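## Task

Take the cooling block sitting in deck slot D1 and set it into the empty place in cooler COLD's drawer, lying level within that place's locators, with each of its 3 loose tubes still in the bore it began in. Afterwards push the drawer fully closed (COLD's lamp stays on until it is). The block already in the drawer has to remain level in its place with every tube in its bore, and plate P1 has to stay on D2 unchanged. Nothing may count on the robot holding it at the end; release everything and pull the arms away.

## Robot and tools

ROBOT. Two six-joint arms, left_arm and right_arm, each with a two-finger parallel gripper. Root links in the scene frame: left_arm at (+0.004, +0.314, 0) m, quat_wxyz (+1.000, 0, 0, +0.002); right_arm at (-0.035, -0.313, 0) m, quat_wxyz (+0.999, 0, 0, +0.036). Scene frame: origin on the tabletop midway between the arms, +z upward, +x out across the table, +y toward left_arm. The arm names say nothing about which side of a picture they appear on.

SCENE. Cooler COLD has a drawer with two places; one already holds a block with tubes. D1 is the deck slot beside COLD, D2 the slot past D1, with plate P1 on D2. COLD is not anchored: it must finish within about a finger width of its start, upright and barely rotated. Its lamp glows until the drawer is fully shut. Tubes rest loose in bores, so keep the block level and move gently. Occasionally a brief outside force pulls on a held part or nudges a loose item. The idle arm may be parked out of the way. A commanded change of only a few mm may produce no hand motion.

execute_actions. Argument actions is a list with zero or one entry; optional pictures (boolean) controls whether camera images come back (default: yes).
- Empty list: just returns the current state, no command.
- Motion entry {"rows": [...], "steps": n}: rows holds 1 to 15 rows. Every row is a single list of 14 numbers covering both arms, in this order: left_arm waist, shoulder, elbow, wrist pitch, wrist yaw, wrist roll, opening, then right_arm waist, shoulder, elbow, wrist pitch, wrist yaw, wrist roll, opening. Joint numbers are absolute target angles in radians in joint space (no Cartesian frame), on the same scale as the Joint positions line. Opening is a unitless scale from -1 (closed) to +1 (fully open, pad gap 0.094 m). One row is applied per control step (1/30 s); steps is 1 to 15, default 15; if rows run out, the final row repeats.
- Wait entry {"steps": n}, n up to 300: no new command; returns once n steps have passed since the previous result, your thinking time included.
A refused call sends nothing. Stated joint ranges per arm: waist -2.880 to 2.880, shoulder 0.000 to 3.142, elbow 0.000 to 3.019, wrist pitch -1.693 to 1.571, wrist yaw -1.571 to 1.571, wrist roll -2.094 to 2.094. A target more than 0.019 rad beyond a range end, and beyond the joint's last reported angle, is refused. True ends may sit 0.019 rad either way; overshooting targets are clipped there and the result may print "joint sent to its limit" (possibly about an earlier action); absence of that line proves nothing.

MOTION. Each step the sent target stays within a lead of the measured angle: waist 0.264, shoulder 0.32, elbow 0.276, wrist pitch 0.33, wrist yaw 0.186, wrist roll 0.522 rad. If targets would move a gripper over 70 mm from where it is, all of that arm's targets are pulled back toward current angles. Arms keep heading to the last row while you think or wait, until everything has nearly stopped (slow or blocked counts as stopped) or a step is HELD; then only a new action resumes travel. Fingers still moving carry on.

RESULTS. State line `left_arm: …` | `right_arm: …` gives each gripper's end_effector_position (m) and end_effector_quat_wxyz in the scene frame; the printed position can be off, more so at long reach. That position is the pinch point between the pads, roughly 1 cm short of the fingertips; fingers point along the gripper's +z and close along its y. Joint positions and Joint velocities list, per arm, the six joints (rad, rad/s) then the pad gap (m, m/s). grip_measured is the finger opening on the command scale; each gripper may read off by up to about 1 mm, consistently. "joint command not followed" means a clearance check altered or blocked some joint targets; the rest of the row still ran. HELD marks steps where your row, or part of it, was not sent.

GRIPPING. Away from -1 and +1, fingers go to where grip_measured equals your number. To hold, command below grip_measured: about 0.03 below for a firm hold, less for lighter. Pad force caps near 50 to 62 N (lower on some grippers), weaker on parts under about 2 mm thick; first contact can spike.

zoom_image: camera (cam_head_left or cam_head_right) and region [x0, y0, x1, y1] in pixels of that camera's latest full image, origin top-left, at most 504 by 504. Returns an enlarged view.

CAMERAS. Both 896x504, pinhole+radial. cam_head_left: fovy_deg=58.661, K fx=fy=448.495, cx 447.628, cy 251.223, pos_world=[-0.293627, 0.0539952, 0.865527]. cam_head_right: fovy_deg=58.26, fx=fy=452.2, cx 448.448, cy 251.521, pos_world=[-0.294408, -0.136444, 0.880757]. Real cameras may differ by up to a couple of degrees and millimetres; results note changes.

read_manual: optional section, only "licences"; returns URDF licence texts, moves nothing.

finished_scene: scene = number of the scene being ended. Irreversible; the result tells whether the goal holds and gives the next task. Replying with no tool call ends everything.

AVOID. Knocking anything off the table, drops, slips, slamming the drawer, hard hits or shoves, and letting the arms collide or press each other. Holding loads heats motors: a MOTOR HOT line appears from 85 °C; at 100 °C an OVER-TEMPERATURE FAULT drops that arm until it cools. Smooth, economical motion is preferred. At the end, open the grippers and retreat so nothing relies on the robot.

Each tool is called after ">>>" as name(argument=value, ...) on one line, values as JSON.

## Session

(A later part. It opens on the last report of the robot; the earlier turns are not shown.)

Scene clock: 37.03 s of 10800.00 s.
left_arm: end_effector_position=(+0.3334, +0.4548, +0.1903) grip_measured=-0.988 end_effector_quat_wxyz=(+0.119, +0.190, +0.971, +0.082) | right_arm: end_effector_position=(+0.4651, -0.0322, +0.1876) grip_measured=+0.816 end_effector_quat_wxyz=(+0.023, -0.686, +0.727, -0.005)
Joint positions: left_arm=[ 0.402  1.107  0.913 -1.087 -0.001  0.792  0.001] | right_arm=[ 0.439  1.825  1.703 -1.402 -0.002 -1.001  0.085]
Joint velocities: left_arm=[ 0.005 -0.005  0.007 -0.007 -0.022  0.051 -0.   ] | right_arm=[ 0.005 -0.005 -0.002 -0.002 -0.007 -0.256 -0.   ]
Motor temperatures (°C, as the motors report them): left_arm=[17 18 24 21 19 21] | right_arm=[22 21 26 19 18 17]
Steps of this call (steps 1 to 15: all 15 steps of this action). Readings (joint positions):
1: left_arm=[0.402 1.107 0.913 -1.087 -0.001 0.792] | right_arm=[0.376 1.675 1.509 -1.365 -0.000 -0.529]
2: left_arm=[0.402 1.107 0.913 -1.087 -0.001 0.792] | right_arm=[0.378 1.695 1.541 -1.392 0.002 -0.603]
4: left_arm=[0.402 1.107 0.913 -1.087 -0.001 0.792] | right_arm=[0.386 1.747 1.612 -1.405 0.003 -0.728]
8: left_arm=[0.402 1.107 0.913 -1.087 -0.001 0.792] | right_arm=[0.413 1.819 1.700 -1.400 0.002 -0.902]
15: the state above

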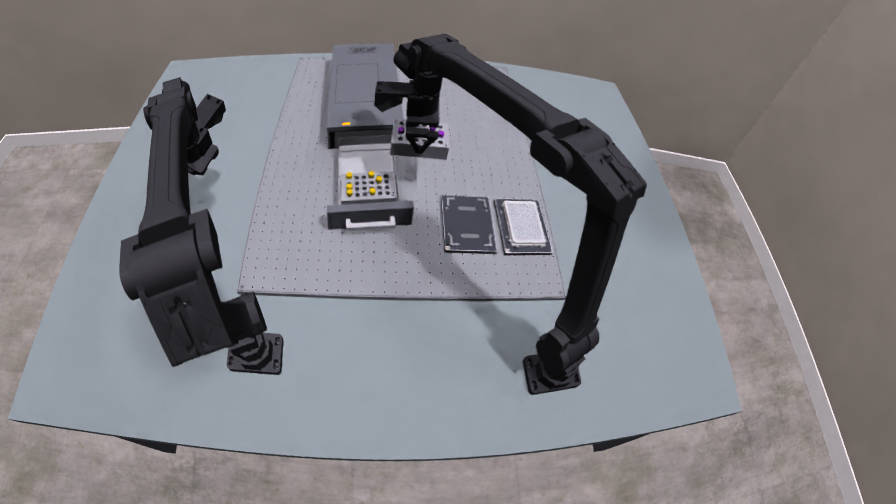

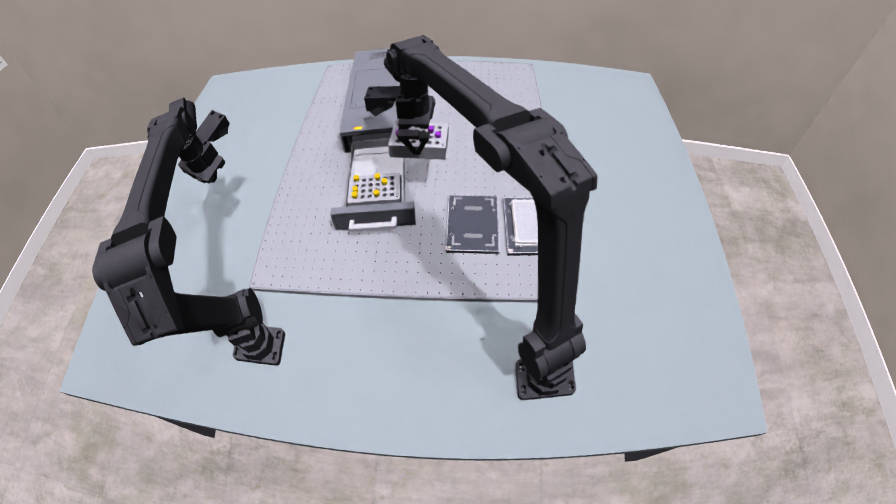

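>>> execute_actions(actions=[{"rows":[[0.4,1.1,0.9,-1.1,0,0.8,-1,0.5,1.92,1.97,-1.48,0,-1.035,0.75]]}], pictures=false)

>>> execute_actions(actions=[{"rows":[[0.4,1.1,0.9,-1.1,0,0.8,-1,0.545,2.05,2.14,-1.51,0,-1.035,0.75]]}], pictures=false)

>>> execute_actions(actions=[{"rows":[[0.4,1.1,0.9,-1.1,0,0.8,-1,0.568,2.155,2.275,-1.53,0,-1.035,0.75]]}])

>>> zoom_image(camera="cam_head_left", region=[300, 90, 440, 230])

Scene clock: 39.90 s of 10800.00 s.
left_arm: end_effector_position=(+0.3334, +0.4548, +0.1903) grip_measured=-0.988 end_effector_quat_wxyz=(+0.119, +0.190, +0.971, +0.082) | right_arm: end_effector_position=(+0.4851, +0.0217, +0.1729) grip_measured=+0.816 end_effector_quat_wxyz=(-0.008, +0.717, -0.697, +0.001)
Joint positions: left_arm=[ 0.402  1.107  0.913 -1.087 -0.001  0.792  0.001] | right_arm=[ 0.5    1.977  1.892 -1.469 -0.002 -1.027  0.085]
Joint velocities: left_arm=[-0.015  0.005  0.012 -0.002  0.007  0.051 -0.001] | right_arm=[-0.005  0.015 -0.022  0.007  0.022 -0.007 -0.001]
Motor temperatures (°C, as the motors report them): left_arm=[17 18 24 21 19 21] | right_arm=[22 21 27 19 18 17]
Steps of this call (steps 1 to 30: the robot went on to your last target; steps 31 to 71: nothing new was sent; steps 72 to 86: all 15 steps of this action). Readings (joint positions):
72: left_arm=[0.402 1.107 0.913 -1.087 -0.001 0.792] | right_arm=[0.441 1.838 1.723 -1.423 -0.000 -1.027]
73: left_arm=[0.402 1.107 0.913 -1.087 -0.001 0.792] | right_arm=[0.444 1.863 1.763 -1.456 0.002 -1.027]
75: left_arm=[0.402 1.107 0.913 -1.087 -0.001 0.792] | right_arm=[0.453 1.915 1.843 -1.473 0.002 -1.027]
79: left_arm=[0.402 1.107 0.913 -1.087 -0.001 0.792] | right_arm=[0.478 1.966 1.892 -1.465 0.001 -1.027]
86: the state above

Scene clock: 40.40 s of 10800.00 s.
left_arm: end_effector_position=(+0.3334, +0.4548, +0.1903) grip_measured=-0.988 end_effector_quat_wxyz=(+0.119, +0.190, +0.971, +0.082) | right_arm: end_effector_position=(+0.5064, +0.0660, +0.1573) grip_measured=+0.816 end_effector_quat_wxyz=(-0.011, +0.731, -0.683, +0.002)
Joint positions: left_arm=[ 0.402  1.107  0.913 -1.087 -0.001  0.792  0.001] | right_arm=[ 0.539  2.107  2.059 -1.501 -0.    -1.027  0.085]
Joint velocities: left_arm=[ 0.015  0.005 -0.002  0.002  0.022 -0.037 -0.002] | right_arm=[-0.005 -0.005  0.002 -0.007  0.007  0.051 -0.   ]
Motor temperatures (°C, as the motors report them): left_arm=[17 18 24 21 19 21] | right_arm=[22 21 27 19 18 17]
Steps of this call (steps 1 to 15: all 15 steps of this action). Readings (joint positions):
1: left_arm=[0.402 1.107 0.913 -1.087 -0.001 0.792] | right_arm=[0.501 1.989 1.912 -1.485 -0.001 -1.027]
2: left_arm=[0.402 1.107 0.913 -1.087 -0.001 0.792] | right_arm=[0.502 2.012 1.952 -1.508 0.001 -1.027]
4: left_arm=[0.402 1.107 0.913 -1.087 -0.001 0.792] | right_arm=[0.506 2.059 2.026 -1.510 0.001 -1.027]
8: left_arm=[0.402 1.107 0.913 -1.087 -0.001 0.792] | right_arm=[0.521 2.096 2.059 -1.499 0.001 -1.027]
15: the state above

Scene clock: 40.90 s of 10800.00 s.
left_arm: end_effector_position=(+0.3334, +0.4548, +0.1903) grip_measured=-0.988 end_effector_quat_wxyz=(+0.119, +0.190, +0.971, +0.082) | right_arm: end_effector_position=(+0.5249, +0.0921, +0.1396) grip_measured=+0.816 end_effector_quat_wxyz=(-0.013, +0.736, -0.677, +0.003)
Joint positions: left_arm=[ 0.402  1.107  0.913 -1.087 -0.001  0.792  0.001] | right_arm=[ 0.555  2.212  2.191 -1.524 -0.    -1.028  0.085]
Joint velocities: left_arm=[-0.015 -0.005 -0.002 -0.007  0.095 -0.081  0.   ] | right_arm=[ 0.005 -0.015 -0.007 -0.002 -0.037 -0.022 -0.001]
Motor temperatures (°C, as the motors report them): left_arm=[17 18 24 21 19 21] | right_arm=[22 21 28 19 18 17]
Steps of this call (steps 1 to 15: all 15 steps of this action). Readings (joint positions):
1: left_arm=[0.402 1.107 0.913 -1.087 -0.001 0.792] | right_arm=[0.540 2.117 2.079 -1.514 -0.000 -1.028]
2: left_arm=[0.402 1.107 0.913 -1.087 -0.001 0.792] | right_arm=[0.541 2.137 2.114 -1.530 -0.000 -1.028]
4: left_arm=[0.402 1.107 0.913 -1.087 -0.001 0.792] | right_arm=[0.543 2.172 2.172 -1.529 -0.000 -1.028]
8: left_arm=[0.402 1.107 0.913 -1.087 -0.001 0.792] | right_arm=[0.549 2.199 2.191 -1.524 -0.000 -1.028]
15: the state above

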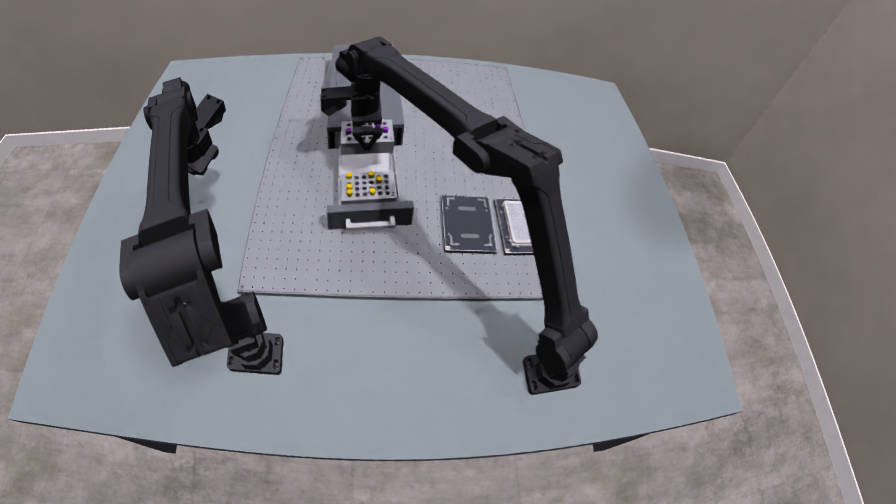

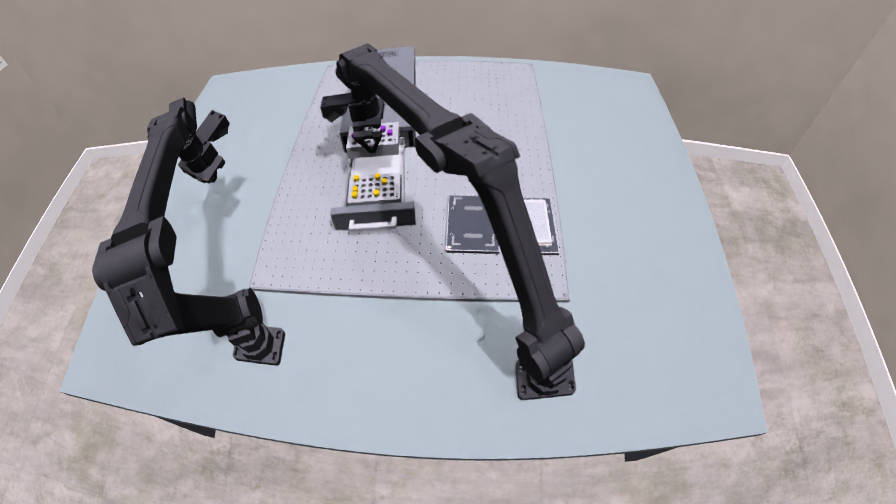

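Region (300, 90, 440, 230) of cam_head_left's 896x504 image, scaled by 3.600, with more detail than that image has.

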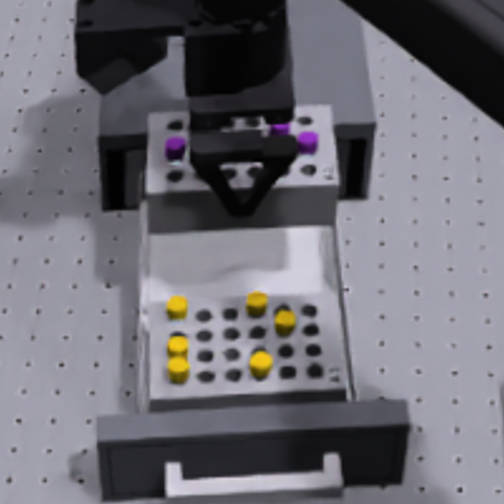

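>>> execute_actions(actions=[{"rows":[[0.4,1.1,0.9,-1.1,0,0.8,-1,0.578,2.16,2.215,-1.51,0,-1.035,0.75],[0.4,1.1,0.9,-1.1,0,0.8,-1,0.578,2.165,2.2,-1.51,0,-1.035,0.75],[0.4,1.1,0.9,-1.1,0,0.8,-1,0.578,2.17,2.185,-1.5,0,-1.035,0.75],[0.4,1.1,0.9,-1.1,0,0.8,-1,0.578,2.17,2.175,-1.485,0,-1.035,0.75],[0.4,1.1,0.9,-1.1,0,0.8,-1,0.578,2.17,2.165,-1.47,0,-1.035,0.75],[0.4,1.1,0.9,-1.1,0,0.8,-1,0.578,2.17,2.155,-1.45,0,-1.035,0.75]]}])

>>> zoom_image(camera="cam_head_left", region=[300, 90, 440, 230])

Scene clock: 43.63 s of 10800.00 s.
left_arm: end_effector_position=(+0.3334, +0.4548, +0.1903) grip_measured=-0.988 end_effector_quat_wxyz=(+0.119, +0.190, +0.971, +0.082) | right_arm: end_effector_position=(+0.5164, +0.0927, +0.0970) grip_measured=+0.816 end_effector_quat_wxyz=(+0.004, +0.739, -0.674, -0.001)
Joint positions: left_arm=[ 0.402  1.107  0.913 -1.087 -0.001  0.792  0.001] | right_arm=[ 0.563  2.23   2.111 -1.461 -0.    -1.028  0.085]
Joint velocities: left_arm=[-0.005 -0.005 -0.022  0.007 -0.022  0.022  0.   ] | right_arm=[ 0.015 -0.024 -0.002 -0.002 -0.037 -0.051 -0.001]
Motor temperatures (°C, as the motors report them): left_arm=[17 18 24 21 19 21] | right_arm=[22 22 28 19 18 17]
Steps of this call (steps 1 to 15: the robot went on to your last target; steps 16 to 67: nothing new was sent; steps 68 to 82: all 15 steps of this action). Readings (joint positions):
68: left_arm=[0.402 1.107 0.913 -1.087 -0.001 0.792] | right_arm=[0.555 2.212 2.189 -1.522 -0.000 -1.028]
69: left_arm=[0.402 1.107 0.913 -1.087 -0.001 0.792] | right_arm=[0.555 2.212 2.185 -1.521 -0.000 -1.028]
71: left_arm=[0.402 1.107 0.913 -1.087 -0.001 0.792] | right_arm=[0.556 2.212 2.169 -1.511 -0.000 -1.028]
75: left_arm=[0.402 1.107 0.913 -1.087 -0.001 0.792] | right_arm=[0.559 2.215 2.123 -1.471 -0.000 -1.028]
82: the state above

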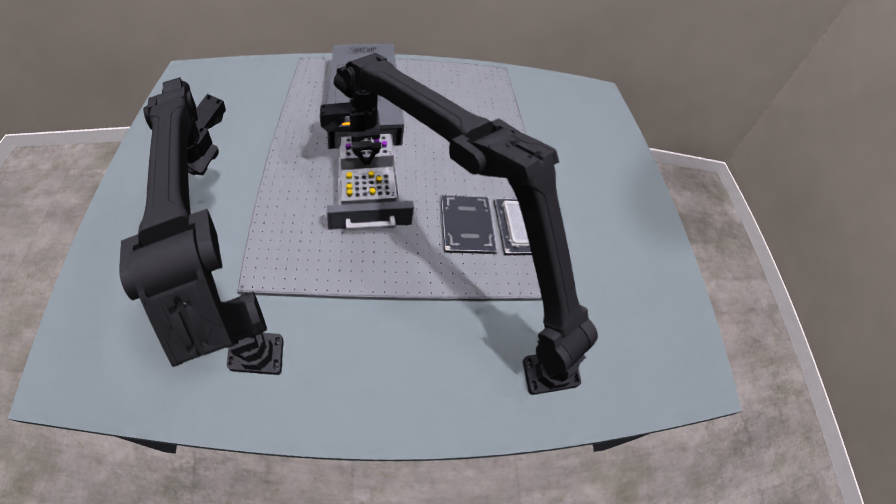

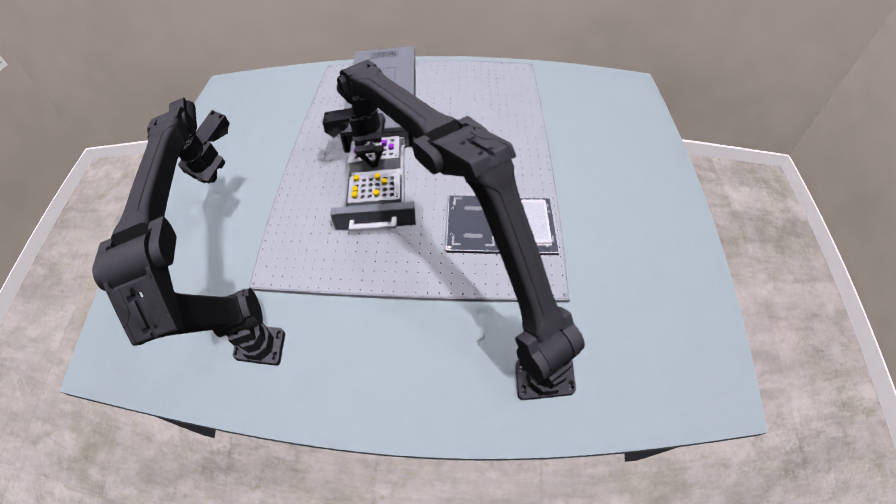

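Region (300, 90, 440, 230) of cam_head_left's 896x504 image, scaled by 3.600, with more detail than that image has.

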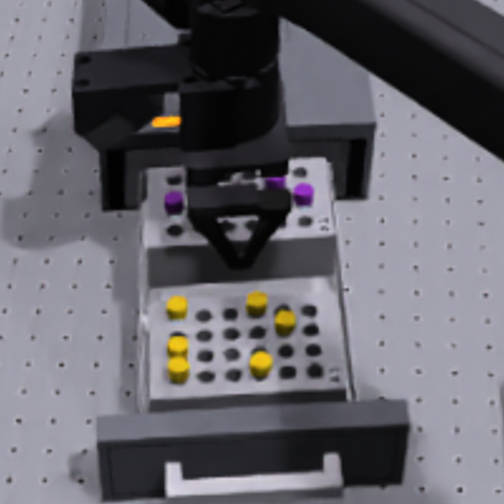

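>>> execute_actions(actions=[{"rows":[[0.4,1.1,0.9,-1.1,0,0.8,-1,0.541,2.17,2.14,-1.44,0,-1.035,0.75],[0.4,1.1,0.9,-1.1,0,0.8,-1,0.541,2.17,2.13,-1.43,0,-1.035,0.75],[0.4,1.1,0.9,-1.1,0,0.8,-1,0.541,2.17,2.125,-1.415,0,-1.035,0.75],[0.4,1.1,0.9,-1.1,0,0.8,-1,0.541,2.17,2.118,-1.397,0,-1.035,0.75]]}])

>>> zoom_image(camera="cam_head_left", region=[300, 90, 440, 230])

Scene clock: 45.57 s of 10800.00 s.
left_arm: end_effector_position=(+0.3334, +0.4548, +0.1903) grip_measured=-0.988 end_effector_quat_wxyz=(+0.119, +0.190, +0.971, +0.082) | right_arm: end_effector_position=(+0.5212, +0.0917, +0.0846) grip_measured=+0.816 end_effector_quat_wxyz=(-0.006, +0.737, -0.676, +0.001)
Joint positions: left_arm=[ 0.402  1.107  0.913 -1.087 -0.001  0.792  0.001] | right_arm=[ 0.557  2.23   2.078 -1.408 -0.    -1.028  0.085]
Joint velocities: left_arm=[-0.015 -0.024 -0.017 -0.002 -0.022 -0.037  0.001] | right_arm=[-0.015 -0.005 -0.012  0.007  0.007 -0.037  0.   ]
Motor temperatures (°C, as the motors report them): left_arm=[17 18 24 21 19 21] | right_arm=[22 22 28 19 18 17]
Steps of this call (steps 1 to 15: the robot went on to your last target; steps 16 to 43: nothing new was sent; steps 44 to 58: all 15 steps of this action). Readings (joint positions):
44: left_arm=[0.402 1.107 0.913 -1.087 -0.001 0.792] | right_arm=[0.562 2.230 2.109 -1.457 -0.000 -1.028]
45: left_arm=[0.402 1.107 0.913 -1.087 -0.001 0.792] | right_arm=[0.562 2.230 2.107 -1.453 -0.000 -1.028]
47: left_arm=[0.402 1.107 0.913 -1.087 -0.001 0.792] | right_arm=[0.562 2.230 2.098 -1.434 -0.000 -1.028]
51: left_arm=[0.402 1.107 0.913 -1.087 -0.001 0.792] | right_arm=[0.560 2.230 2.080 -1.408 -0.000 -1.028]
58: the state above

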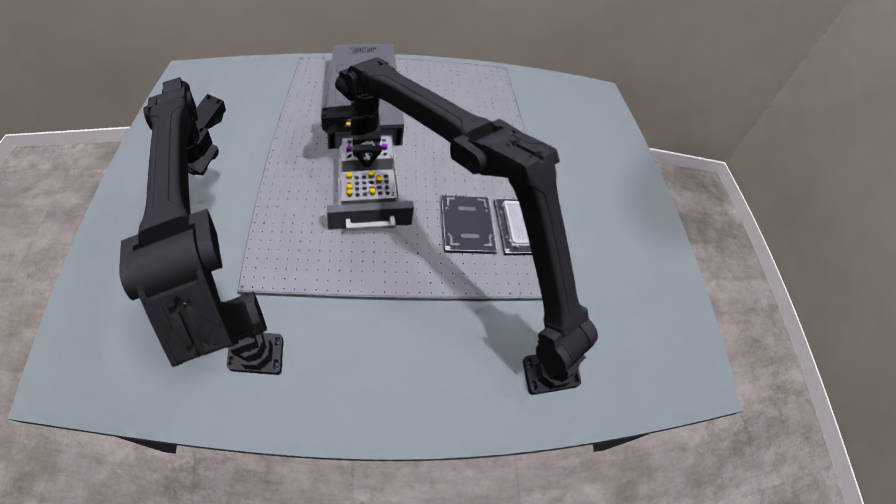

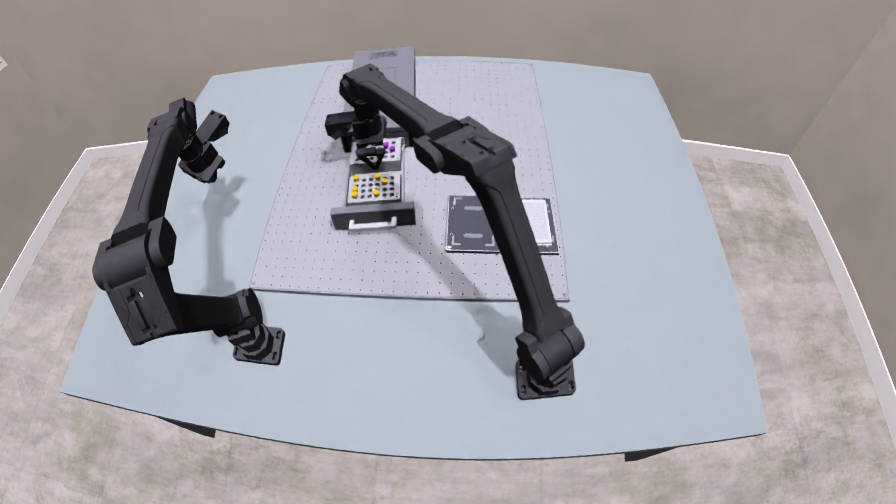

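Region (300, 90, 440, 230) of cam_head_left's 896x504 image, scaled by 3.600, with more detail than that image has.

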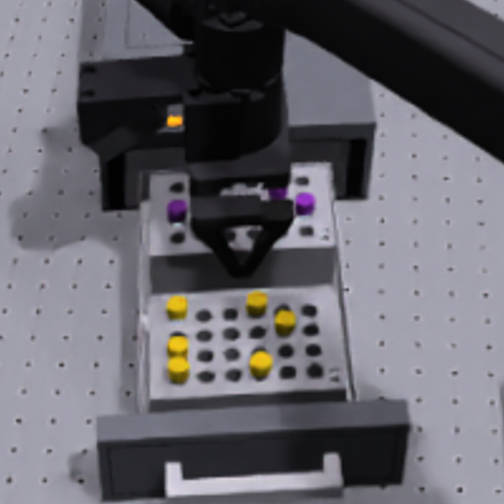

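>>> execute_actions(actions=[{"rows":[[0.4,1.1,0.9,-1.1,0,0.8,-1,0.565,2.19,2.118,-1.39,0,-1.035,0.75],[0.4,1.1,0.9,-1.1,0,0.8,-1,0.565,2.195,2.118,-1.39,0,-1.035,0.75],[0.4,1.1,0.9,-1.1,0,0.8,-1,0.565,2.2,2.118,-1.39,0,-1.035,0.75],[0.4,1.1,0.9,-1.1,0,0.8,-1,0.565,2.21,2.118,-1.385,0,-1.035,0.75]]}], pictures=false)

>>> execute_actions(actions=[{"rows":[[0.4,1.1,0.9,-1.1,0,0.8,-1,0.557,2.25,2.105,-1.39,0,-1.035,0.75]],"steps":10}])

>>> zoom_image(camera="cam_head_left", region=[300, 90, 440, 230])

Scene clock: 48.33 s of 10800.00 s.
left_arm: end_effector_position=(+0.3334, +0.4548, +0.1903) grip_measured=-0.988 end_effector_quat_wxyz=(+0.119, +0.190, +0.971, +0.082) | right_arm: end_effector_position=(+0.5231, +0.0932, +0.0689) grip_measured=+0.816 end_effector_quat_wxyz=(-0.001, +0.737, -0.676, +0.000)
Joint positions: left_arm=[ 0.402  1.107  0.913 -1.087 -0.001  0.792  0.001] | right_arm=[ 0.557  2.254  2.078 -1.393 -0.    -1.028  0.085]
Joint velocities: left_arm=[-0.005 -0.005  0.002 -0.017 -0.037 -0.051 -0.001] | right_arm=[ 0.015 -0.005 -0.017 -0.007 -0.051 -0.022 -0.001]
Motor temperatures (°C, as the motors report them): left_arm=[17 18 24 21 19 21] | right_arm=[22 22 28 19 18 17]
Steps of this call (steps 1 to 15: the robot went on to your last target; steps 16 to 68: nothing new was sent; steps 69 to 83: all 15 steps of this action). Readings (joint positions):
69: left_arm=[0.402 1.107 0.913 -1.087 -0.001 0.792] | right_arm=[0.557 2.230 2.078 -1.407 -0.000 -1.028]
70: left_arm=[0.402 1.107 0.913 -1.087 -0.001 0.792] | right_arm=[0.557 2.230 2.078 -1.405 -0.000 -1.028]
72: left_arm=[0.402 1.107 0.913 -1.087 -0.001 0.792] | right_arm=[0.557 2.233 2.078 -1.402 -0.000 -1.028]
76: left_arm=[0.402 1.107 0.913 -1.087 -0.001 0.792] | right_arm=[0.557 2.244 2.078 -1.395 -0.000 -1.028]
83: the state above

Scene clock: 48.67 s of 10800.00 s.
left_arm: end_effector_position=(+0.3334, +0.4548, +0.1903) grip_measured=-0.988 end_effector_quat_wxyz=(+0.119, +0.190, +0.971, +0.082) | right_arm: end_effector_position=(+0.5230, +0.0932, +0.0673) grip_measured=+0.816 end_effector_quat_wxyz=(-0.000, +0.737, -0.676, -0.000)
Joint positions: left_arm=[ 0.402  1.107  0.913 -1.087 -0.001  0.792  0.001] | right_arm=[ 0.557  2.256  2.078 -1.392 -0.001 -1.028  0.085]
Joint velocities: left_arm=[-0.015 -0.024  0.012  0.002 -0.022 -0.022  0.   ] | right_arm=[-0.015  0.005  0.002 -0.012 -0.081 -0.037 -0.   ]
Motor temperatures (°C, as the motors report them): left_arm=[17 18 24 21 19 21] | right_arm=[22 22 28 19 18 17]
Steps of this call (steps 1 to 10: all 10 steps of this action). Readings (joint positions):
1: left_arm=[0.402 1.107 0.913 -1.087 -0.001 0.792] | right_arm=[0.557 2.255 2.078 -1.393 -0.001 -1.028]
2: left_arm=[0.402 1.107 0.913 -1.087 -0.001 0.792] | right_arm=[0.557 2.256 2.078 -1.392 -0.001 -1.028]
4: left_arm=[0.402 1.107 0.913 -1.087 -0.001 0.792] | right_arm=[0.557 2.256 2.078 -1.392 -0.001 -1.028]
8: left_arm=[0.402 1.107 0.913 -1.087 -0.001 0.792] | right_arm=[0.557 2.256 2.078 -1.392 -0.001 -1.028]
10: the state above

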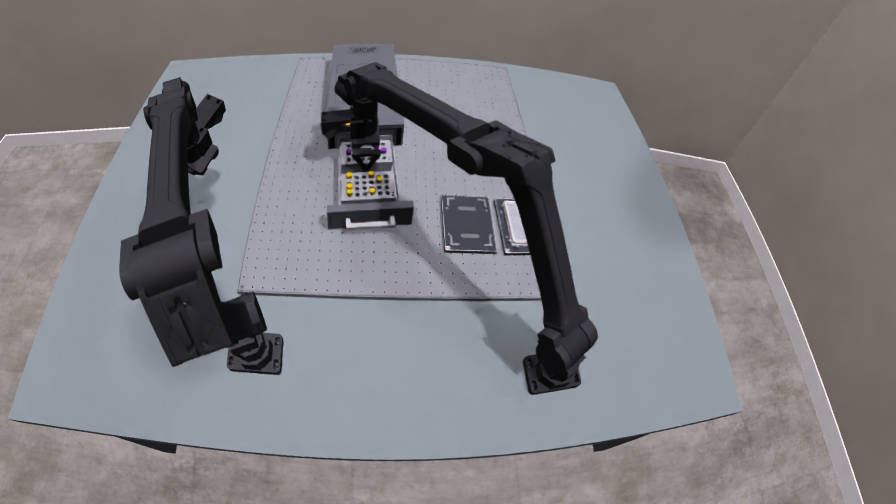

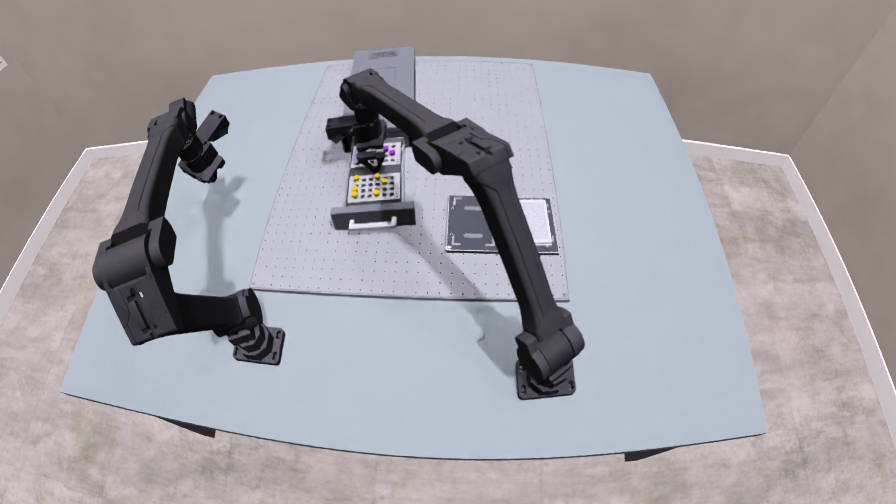

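Region (300, 90, 440, 230) of cam_head_left's 896x504 image, scaled by 3.600, with more detail than that image has.

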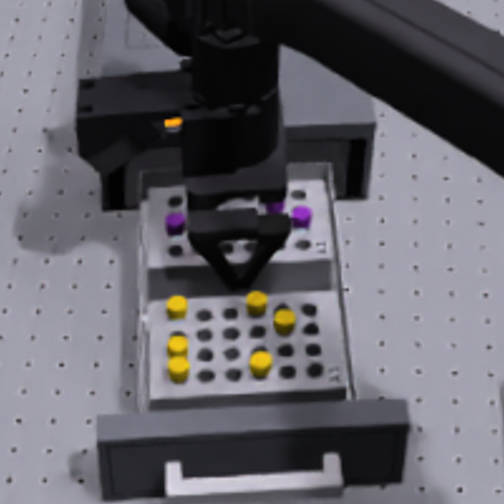

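>>> execute_actions(actions=[{"rows":[[0.4,1.1,0.9,-1.1,0,0.8,-1,0.557,2.25,2.105,-1.39,0,-1.035,0.85],[0.4,1.1,0.9,-1.1,0,0.8,-1,0.557,2.25,2.105,-1.39,0,-1.035,0.93]],"steps":6}], pictures=false)

>>> execute_actions(actions=[{"rows":[[0.3,1.08,0.8,-1.1,0,0.7,-1,0.557,2.21,2.105,-1.41,0,-1.035,0.93],[0.3,1.08,0.77,-1.1,0,0.7,-1,0.557,2.19,2.105,-1.415,0,-1.035,0.93],[0.3,1.08,0.77,-1.1,0,0.7,-1,0.557,2.17,2.105,-1.42,0,-1.035,0.93],[0.3,1.08,0.77,-1.1,0,0.7,-1,0.557,2.12,2.105,-1.43,0,-1.035,0.93]]}], pictures=false)

>>> execute_actions(actions=[{"rows":[[0.1,1.08,0.77,-1.1,0,0.7,-1,0.1,1.75,1.8,-1.45,0,-0.8,0.93]]}])

>>> zoom_image(camera="cam_head_left", region=[320, 115, 420, 215])

>>> zoom_image(camera="cam_head_right", region=[330, 115, 430, 215])

Scene clock: 52.63 s of 10800.00 s.
left_arm: end_effector_position=(+0.3334, +0.4548, +0.1903) grip_measured=-0.988 end_effector_quat_wxyz=(+0.119, +0.190, +0.971, +0.082) | right_arm: end_effector_position=(+0.5230, +0.0932, +0.0673) grip_measured=+0.927 end_effector_quat_wxyz=(-0.000, +0.737, -0.676, -0.000)
Joint positions: left_arm=[ 0.402  1.107  0.913 -1.087 -0.001  0.792  0.001] | right_arm=[ 0.557  2.256  2.078 -1.392 -0.001 -1.028  0.091]
Joint velocities: left_arm=[-0.005  0.005  0.002 -0.007  0.095 -0.007 -0.   ] | right_arm=[-0.015  0.015 -0.002  0.002 -0.081 -0.125 -0.   ]
Motor temperatures (°C, as the motors report them): left_arm=[17 18 24 21 19 21] | right_arm=[22 23 28 19 18 17]
Steps of this call (steps 1 to 15: the robot went on to your last target; steps 16 to 90: nothing new was sent; then 0.77 s passed at rest; steps 91 to 96: all 6 steps of this action). Readings (joint positions):
91: left_arm=[0.402 1.107 0.913 -1.087 -0.001 0.792] | right_arm=[0.557 2.256 2.078 -1.392 -0.001 -1.028]
92: left_arm=[0.402 1.107 0.913 -1.087 -0.001 0.792] | right_arm=[0.557 2.256 2.078 -1.392 -0.001 -1.028]
94: left_arm=[0.402 1.107 0.913 -1.087 -0.001 0.792] | right_arm=[0.557 2.256 2.078 -1.392 -0.001 -1.028]
96: the state above

Scene clock: 53.13 s of 10800.00 s.
left_arm: end_effector_position=(+0.2968, +0.4023, +0.1347) grip_measured=-0.988 end_effector_quat_wxyz=(+0.069, +0.207, +0.975, +0.038) | right_arm: end_effector_position=(+0.5198, +0.0908, +0.1583) grip_measured=+0.928 end_effector_quat_wxyz=(-0.055, +0.736, -0.675, +0.011)
Joint positions: left_arm=[ 0.292  1.084  0.766 -1.096  0.001  0.714  0.001] | right_arm=[ 0.557  2.119  2.078 -1.419 -0.001 -1.028  0.091]
Joint velocities: left_arm=[-0.005  0.015  0.002  0.002 -0.037 -0.007 -0.001] | right_arm=[ 0.005 -0.161 -0.002  0.002 -0.007  0.007  0.001]
Motor temperatures (°C, as the motors report them): left_arm=[17 18 24 21 19 21] | right_arm=[22 23 28 19 18 17]
Steps of this call (steps 1 to 15: all 15 steps of this action). Readings (joint positions):
1: left_arm=[0.393 1.105 0.902 -1.085 -0.004 0.777] | right_arm=[0.557 2.256 2.078 -1.394 -0.001 -1.028]
2: left_arm=[0.374 1.097 0.877 -1.085 -0.004 0.763] | right_arm=[0.557 2.253 2.078 -1.397 -0.001 -1.028]
4: left_arm=[0.324 1.084 0.815 -1.087 -0.001 0.744] | right_arm=[0.557 2.243 2.078 -1.404 -0.001 -1.028]
8: left_arm=[0.292 1.084 0.766 -1.096 0.001 0.726] | right_arm=[0.557 2.200 2.078 -1.414 -0.001 -1.028]
15: the state above

Scene clock: 53.63 s of 10800.00 s.
left_arm: end_effector_position=(+0.3085, +0.3426, +0.1347) grip_measured=-0.988 end_effector_quat_wxyz=(+0.073, +0.302, +0.950, +0.030) | right_arm: end_effector_position=(+0.5321, -0.1042, +0.2134) grip_measured=+0.928 end_effector_quat_wxyz=(+0.052, -0.583, +0.811, -0.014)
Joint positions: left_arm=[ 0.094  1.084  0.766 -1.096  0.002  0.711  0.001] | right_arm=[ 0.281  1.863  1.822 -1.421 -0.002 -0.893  0.091]
Joint velocities: left_arm=[-0.015  0.005  0.012 -0.002 -0.007  0.007 -0.   ] | right_arm=[-0.904 -0.337 -0.134 -0.007 -0.007  0.183 -0.   ]
Motor temperatures (°C, as the motors report them): left_arm=[17 18 24 21 19 21] | right_arm=[22 23 28 19 18 17]
Steps of this call (steps 1 to 15: all 15 steps of this action). Readings (joint positions):
1: left_arm=[0.275 1.084 0.766 -1.096 -0.007 0.712] | right_arm=[0.554 2.106 2.063 -1.415 -0.001 -1.017]
2: left_arm=[0.233 1.084 0.766 -1.096 -0.008 0.711] | right_arm=[0.550 2.085 2.029 -1.415 -0.002 -1.005]
4: left_arm=[0.136 1.084 0.766 -1.096 -0.001 0.711] | right_arm=[0.532 2.042 1.966 -1.417 -0.002 -0.984]
8: left_arm=[0.080 1.084 0.766 -1.096 0.003 0.711] | right_arm=[0.466 1.966 1.882 -1.419 -0.002 -0.947]
15: the state above

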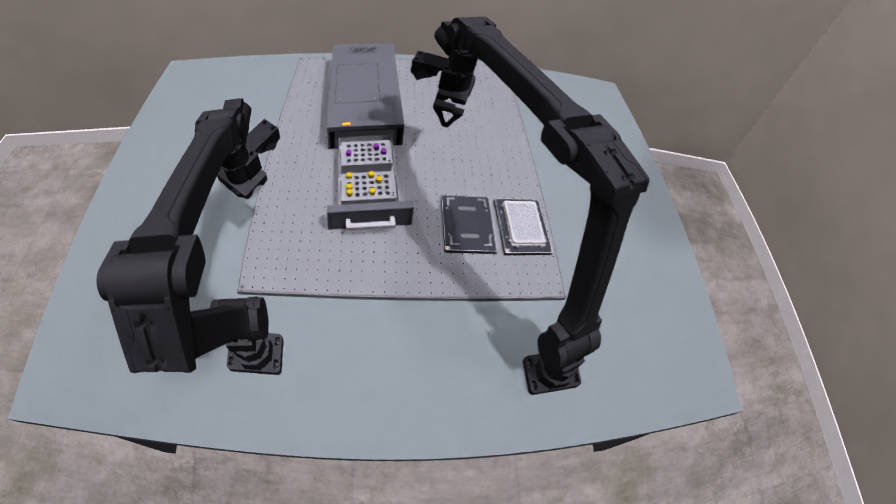

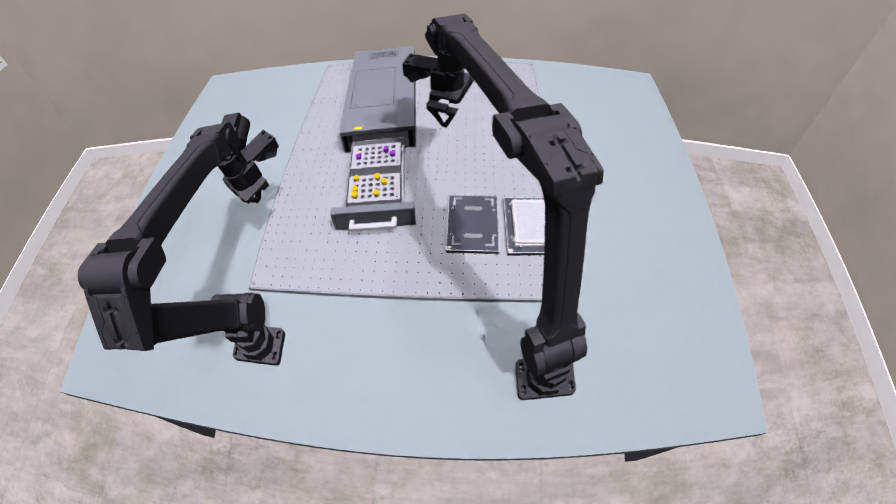

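Region (320, 115, 420, 215) of cam_head_left's 896x504 image, scaled by 5.040, with more detail than that image has.

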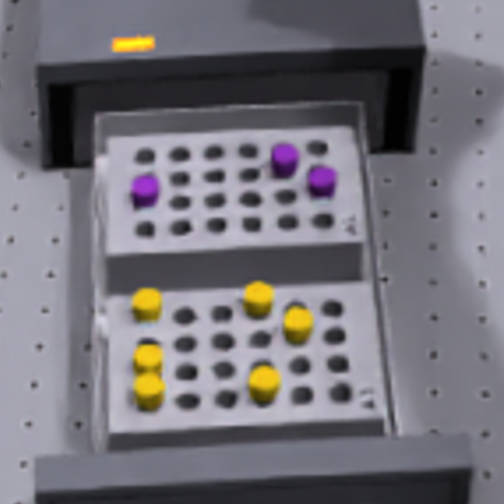

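Region (330, 115, 430, 215) of cam_head_right's 896x504 image, scaled by 5.040, with more detail than that image has.

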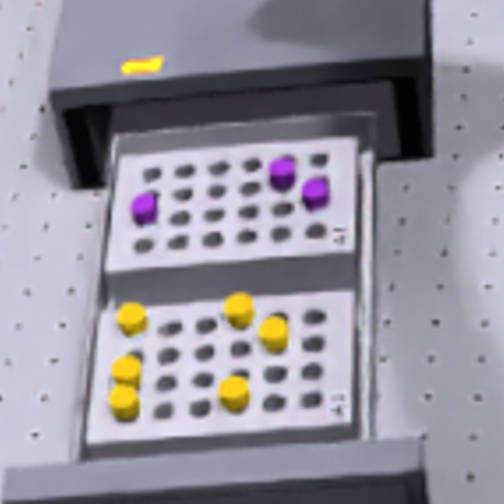

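The block looks seated, so I'm closing the drawer.

>>> execute_actions(actions=[{"rows":[[-0.78,1.08,0.77,-1.1,0,0.7,-1,-0.1,1.5,1.4,-1.4,0,-0.5,1]]}], pictures=false)

>>> execute_actions(actions=[{"rows":[[-0.78,1.15,0.74,-1.03,0,0.72,-1,-0.1,1.5,1.4,-1.4,0,-0.5,1],[-0.78,1.2,0.72,-0.96,0,0.72,-1,-0.1,1.5,1.4,-1.4,0,-0.5,1],[-0.78,1.25,0.7,-0.9,0,0.72,-1,-0.1,1.5,1.4,-1.4,0,-0.5,1],[-0.78,1.29,0.685,-0.79,0,0.72,-1,-0.1,1.5,1.4,-1.4,0,-0.5,1]]}], pictures=false)

>>> execute_actions(actions=[{"rows":[[-0.76,1.32,0.75,-0.79,0,0.75,-1,-0.1,1.5,1.4,-1.4,0,-0.5,1],[-0.75,1.33,0.76,-0.79,0,0.76,-1,-0.1,1.5,1.4,-1.4,0,-0.5,1],[-0.74,1.34,0.77,-0.79,0,0.77,-1,-0.1,1.5,1.4,-1.4,0,-0.5,1],[-0.73,1.35,0.78,-0.79,0,0.78,-1,-0.1,1.5,1.4,-1.4,0,-0.5,1],[-0.72,1.36,0.79,-0.79,0,0.79,-1,-0.1,1.5,1.4,-1.4,0,-0.5,1],[-0.705,1.375,0.805,-0.79,0,0.8,-1,-0.1,1.5,1.4,-1.4,0,-0.5,1],[-0.69,1.39,0.82,-0.79,0,0.82,-1,-0.1,1.5,1.4,-1.4,0,-0.5,1],[-0.675,1.405,0.835,-0.79,0,0.83,-1,-0.1,1.5,1.4,-1.4,0,-0.5,1],[-0.66,1.42,0.85,-0.79,0,0.85,-1,-0.1,1.5,1.4,-1.4,0,-0.5,1],[-0.645,1.435,0.865,-0.79,0,0.86,-1,-0.1,1.5,1.4,-1.4,0,-0.5,1],[-0.63,1.45,0.88,-0.79,0,0.88,-1,-0.1,1.5,1.4,-1.4,0,-0.5,1],[-0.615,1.47,0.9,-0.79,0,0.89,-1,-0.1,1.5,1.4,-1.4,0,-0.5,1],[-0.6,1.49,0.92,-0.79,0,0.91,-1,-0.1,1.5,1.4,-1.4,0,-0.5,1],[-0.585,1.51,0.945,-0.79,0,0.93,-1,-0.1,1.5,1.4,-1.4,0,-0.5,1],[-0.57,1.53,0.965,-0.79,0,0.94,-1,-0.1,1.5,1.4,-1.4,0,-0.5,1]]}], pictures=false)

>>> execute_actions(actions=[{"rows":[[-0.555,1.55,0.99,-0.79,0,0.96,-1,-0.1,1.5,1.4,-1.4,0,-0.5,1],[-0.54,1.57,1.015,-0.79,0,0.97,-1,-0.1,1.5,1.4,-1.4,0,-0.5,1],[-0.525,1.59,1.035,-0.79,0,0.99,-1,-0.1,1.5,1.4,-1.4,0,-0.5,1],[-0.51,1.61,1.06,-0.79,0,1,-1,-0.1,1.5,1.4,-1.4,0,-0.5,1],[-0.495,1.63,1.085,-0.79,0,1.01,-1,-0.1,1.5,1.4,-1.4,0,-0.5,1],[-0.48,1.65,1.11,-0.79,0,1.03,-1,-0.1,1.5,1.4,-1.4,0,-0.5,1],[-0.47,1.67,1.135,-0.79,0,1.04,-1,-0.1,1.5,1.4,-1.4,0,-0.5,1],[-0.46,1.69,1.16,-0.79,0,1.05,-1,-0.1,1.5,1.4,-1.4,0,-0.5,1],[-0.45,1.71,1.185,-0.79,0,1.06,-1,-0.1,1.5,1.4,-1.4,0,-0.5,1],[-0.44,1.73,1.21,-0.79,0,1.07,-1,-0.1,1.5,1.4,-1.4,0,-0.5,1],[-0.43,1.75,1.235,-0.79,0,1.08,-1,-0.1,1.5,1.4,-1.4,0,-0.5,1]]}])

Scene clock: 63.90 s of 10800.00 s.
left_arm: end_effector_position=(+0.2132, +0.0907, +0.1347) grip_measured=-0.988 end_effector_quat_wxyz=(+0.078, +0.688, +0.722, -0.007) | right_arm: end_effector_position=(+0.4184, -0.3366, +0.2190) grip_measured=+1.000 end_effector_quat_wxyz=(+0.016, -0.236, +0.972, -0.006)
Joint positions: left_arm=[-0.816  1.084  0.766 -1.096  0.005  0.709  0.001] | right_arm=[-0.123  1.51   1.384 -1.411  0.002 -0.527  0.094]
Joint velocities: left_arm=[ 0.22  -0.015  0.022  0.002 -0.095 -0.022  0.   ] | right_arm=[ 0.063  0.015 -0.017 -0.012  0.037  0.125  0.   ]
Motor temperatures (°C, as the motors report them): left_arm=[17 18 24 21 19 21] | right_arm=[22 22 27 19 18 17]
Steps of this call (steps 1 to 45: the robot went on to your last target; steps 46 to 110: nothing new was sent; then 6.10 s passed at rest; steps 111 to 125: all 15 steps of this action). Readings (joint positions):
111: left_arm=[0.072 1.084 0.766 -1.096 -0.009 0.710] | right_arm=[0.088 1.743 1.773 -1.427 -0.000 -0.784]
112: left_arm=[0.018 1.084 0.766 -1.096 -0.010 0.709] | right_arm=[0.082 1.717 1.723 -1.416 -0.001 -0.757]
114: left_arm=[-0.136 1.084 0.766 -1.096 -0.007 0.709] | right_arm=[0.052 1.656 1.607 -1.413 -0.001 -0.708]
118: left_arm=[-0.490 1.084 0.766 -1.096 -0.002 0.709] | right_arm=[-0.054 1.543 1.411 -1.412 -0.001 -0.602]
125: the state above

Scene clock: 64.40 s of 10800.00 s.
left_arm: end_effector_position=(+0.2410, +0.0780, +0.0478) grip_measured=-0.988 end_effector_quat_wxyz=(+0.071, +0.676, +0.733, -0.003) | right_arm: end_effector_position=(+0.4186, -0.3328, +0.2190) grip_measured=+1.000 end_effector_quat_wxyz=(+0.016, -0.231, +0.973, -0.006)
Joint positions: left_arm=[-0.783  1.308  0.686 -0.806  0.002  0.709  0.001] | right_arm=[-0.114  1.51   1.384 -1.411  0.002 -0.509  0.094]
Joint velocities: left_arm=[-0.005 -0.044  0.012  0.007  0.066  0.007 -0.001] | right_arm=[ 0.005  0.005 -0.007 -0.002  0.095  0.095  0.   ]
Motor temperatures (°C, as the motors report them): left_arm=[17 18 24 21 19 21] | right_arm=[22 22 27 19 18 17]
Steps of this call (steps 1 to 15: all 15 steps of this action). Readings (joint positions):
1: left_arm=[-0.808 1.087 0.764 -1.086 0.004 0.709] | right_arm=[-0.120 1.510 1.384 -1.411 0.002 -0.523]
2: left_arm=[-0.799 1.096 0.760 -1.057 0.003 0.709] | right_arm=[-0.118 1.510 1.384 -1.411 0.002 -0.520]
4: left_arm=[-0.787 1.147 0.741 -0.949 0.002 0.709] | right_arm=[-0.115 1.510 1.384 -1.411 0.002 -0.516]
8: left_arm=[-0.783 1.289 0.707 -0.816 0.002 0.709] | right_arm=[-0.114 1.510 1.384 -1.411 0.002 -0.512]
15: the state above

Scene clock: 64.90 s of 10800.00 s.
left_arm: end_effector_position=(+0.3298, +0.0812, +0.0526) grip_measured=-0.989 end_effector_quat_wxyz=(+0.075, +0.673, +0.736, +0.004) | right_arm: end_effector_position=(+0.4186, -0.3328, +0.2190) grip_measured=+1.000 end_effector_quat_wxyz=(+0.016, -0.231, +0.973, -0.006)
Joint positions: left_arm=[-0.618  1.467  0.858 -0.811  0.01   0.867  0.001] | right_arm=[-0.114  1.51   1.384 -1.411  0.002 -0.509  0.094]
Joint velocities: left_arm=[ 0.464  0.601  0.628  0.007 -0.066  0.418 -0.001] | right_arm=[-0.015 -0.005  0.012  0.002 -0.051 -0.007  0.   ]
Motor temperatures (°C, as the motors report them): left_arm=[17 18 25 21 19 21] | right_arm=[22 22 27 19 18 17]
Steps of this call (steps 1 to 15: all 15 steps of this action). Readings (joint positions):
1: left_arm=[-0.782 1.308 0.687 -0.806 0.002 0.714] | right_arm=[-0.114 1.510 1.384 -1.411 0.002 -0.509]
2: left_arm=[-0.778 1.309 0.690 -0.806 0.002 0.721] | right_arm=[-0.114 1.510 1.384 -1.411 0.002 -0.509]
4: left_arm=[-0.762 1.313 0.702 -0.806 0.002 0.736] | right_arm=[-0.114 1.510 1.384 -1.411 0.002 -0.509]
8: left_arm=[-0.711 1.349 0.753 -0.806 0.002 0.774] | right_arm=[-0.114 1.510 1.384 -1.411 0.002 -0.509]
15: the state above

Scene clock: 65.40 s of 10800.00 s.
left_arm: end_effector_position=(+0.4917, +0.0939, +0.0594) grip_measured=-0.989 end_effector_quat_wxyz=(+0.113, +0.666, +0.737, +0.036) | right_arm: end_effector_position=(+0.4186, -0.3328, +0.2190) grip_measured=+1.000 end_effector_quat_wxyz=(+0.016, -0.231, +0.973, -0.006)
Joint positions: left_arm=[-0.426  1.73   1.194 -0.797  0.     1.048  0.001] | right_arm=[-0.114  1.51   1.384 -1.411  0.002 -0.509  0.094]
Joint velocities: left_arm=[0.044 0.015 0.037 0.007 0.007 0.154 0.   ] | right_arm=[-0.024 -0.015 -0.017  0.002 -0.007  0.037  0.   ]
Motor temperatures (°C, as the motors report them): left_arm=[17 18 25 21 19 21] | right_arm=[22 22 27 19 18 17]
Steps of this call (steps 1 to 15: all 15 steps of this action). Readings (joint positions):
1: left_arm=[-0.601 1.488 0.881 -0.811 0.009 0.882] | right_arm=[-0.114 1.510 1.384 -1.411 0.002 -0.509]
2: left_arm=[-0.584 1.509 0.904 -0.811 0.007 0.897] | right_arm=[-0.114 1.510 1.384 -1.411 0.002 -0.509]
4: left_arm=[-0.549 1.553 0.955 -0.811 0.006 0.927] | right_arm=[-0.114 1.510 1.384 -1.411 0.002 -0.509]
8: left_arm=[-0.487 1.635 1.059 -0.810 0.004 0.983] | right_arm=[-0.114 1.510 1.384 -1.411 0.002 -0.509]
15: the state above

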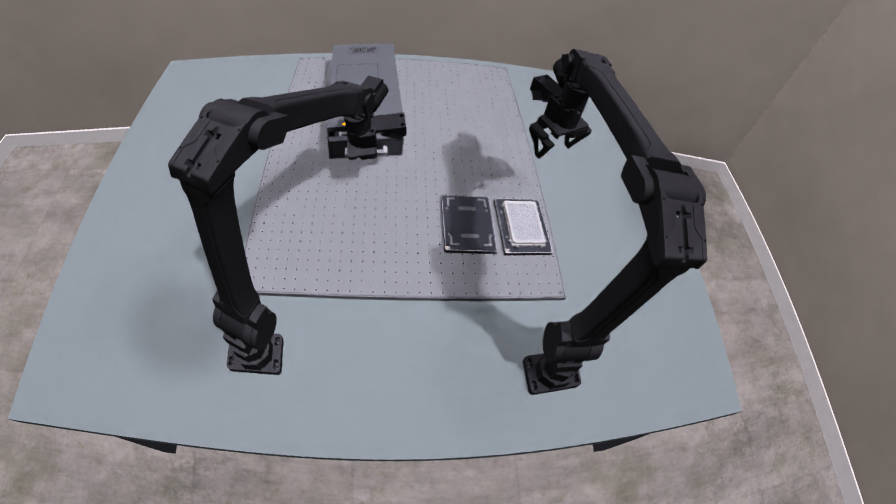

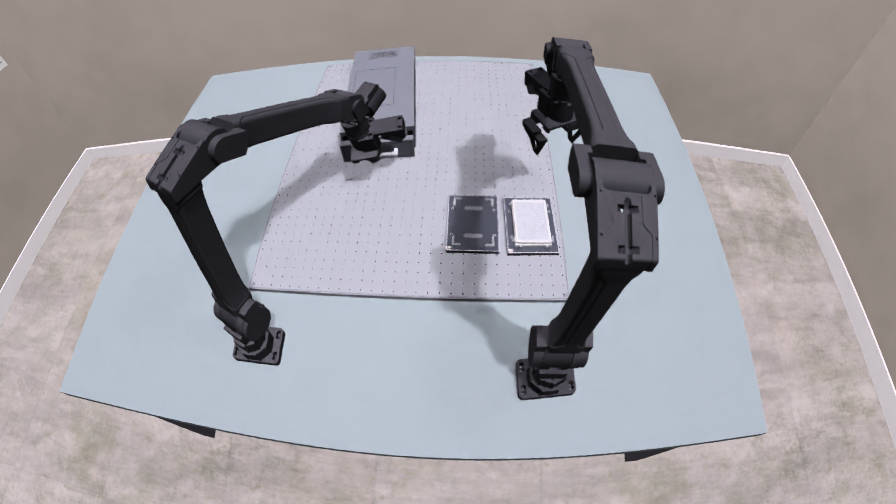

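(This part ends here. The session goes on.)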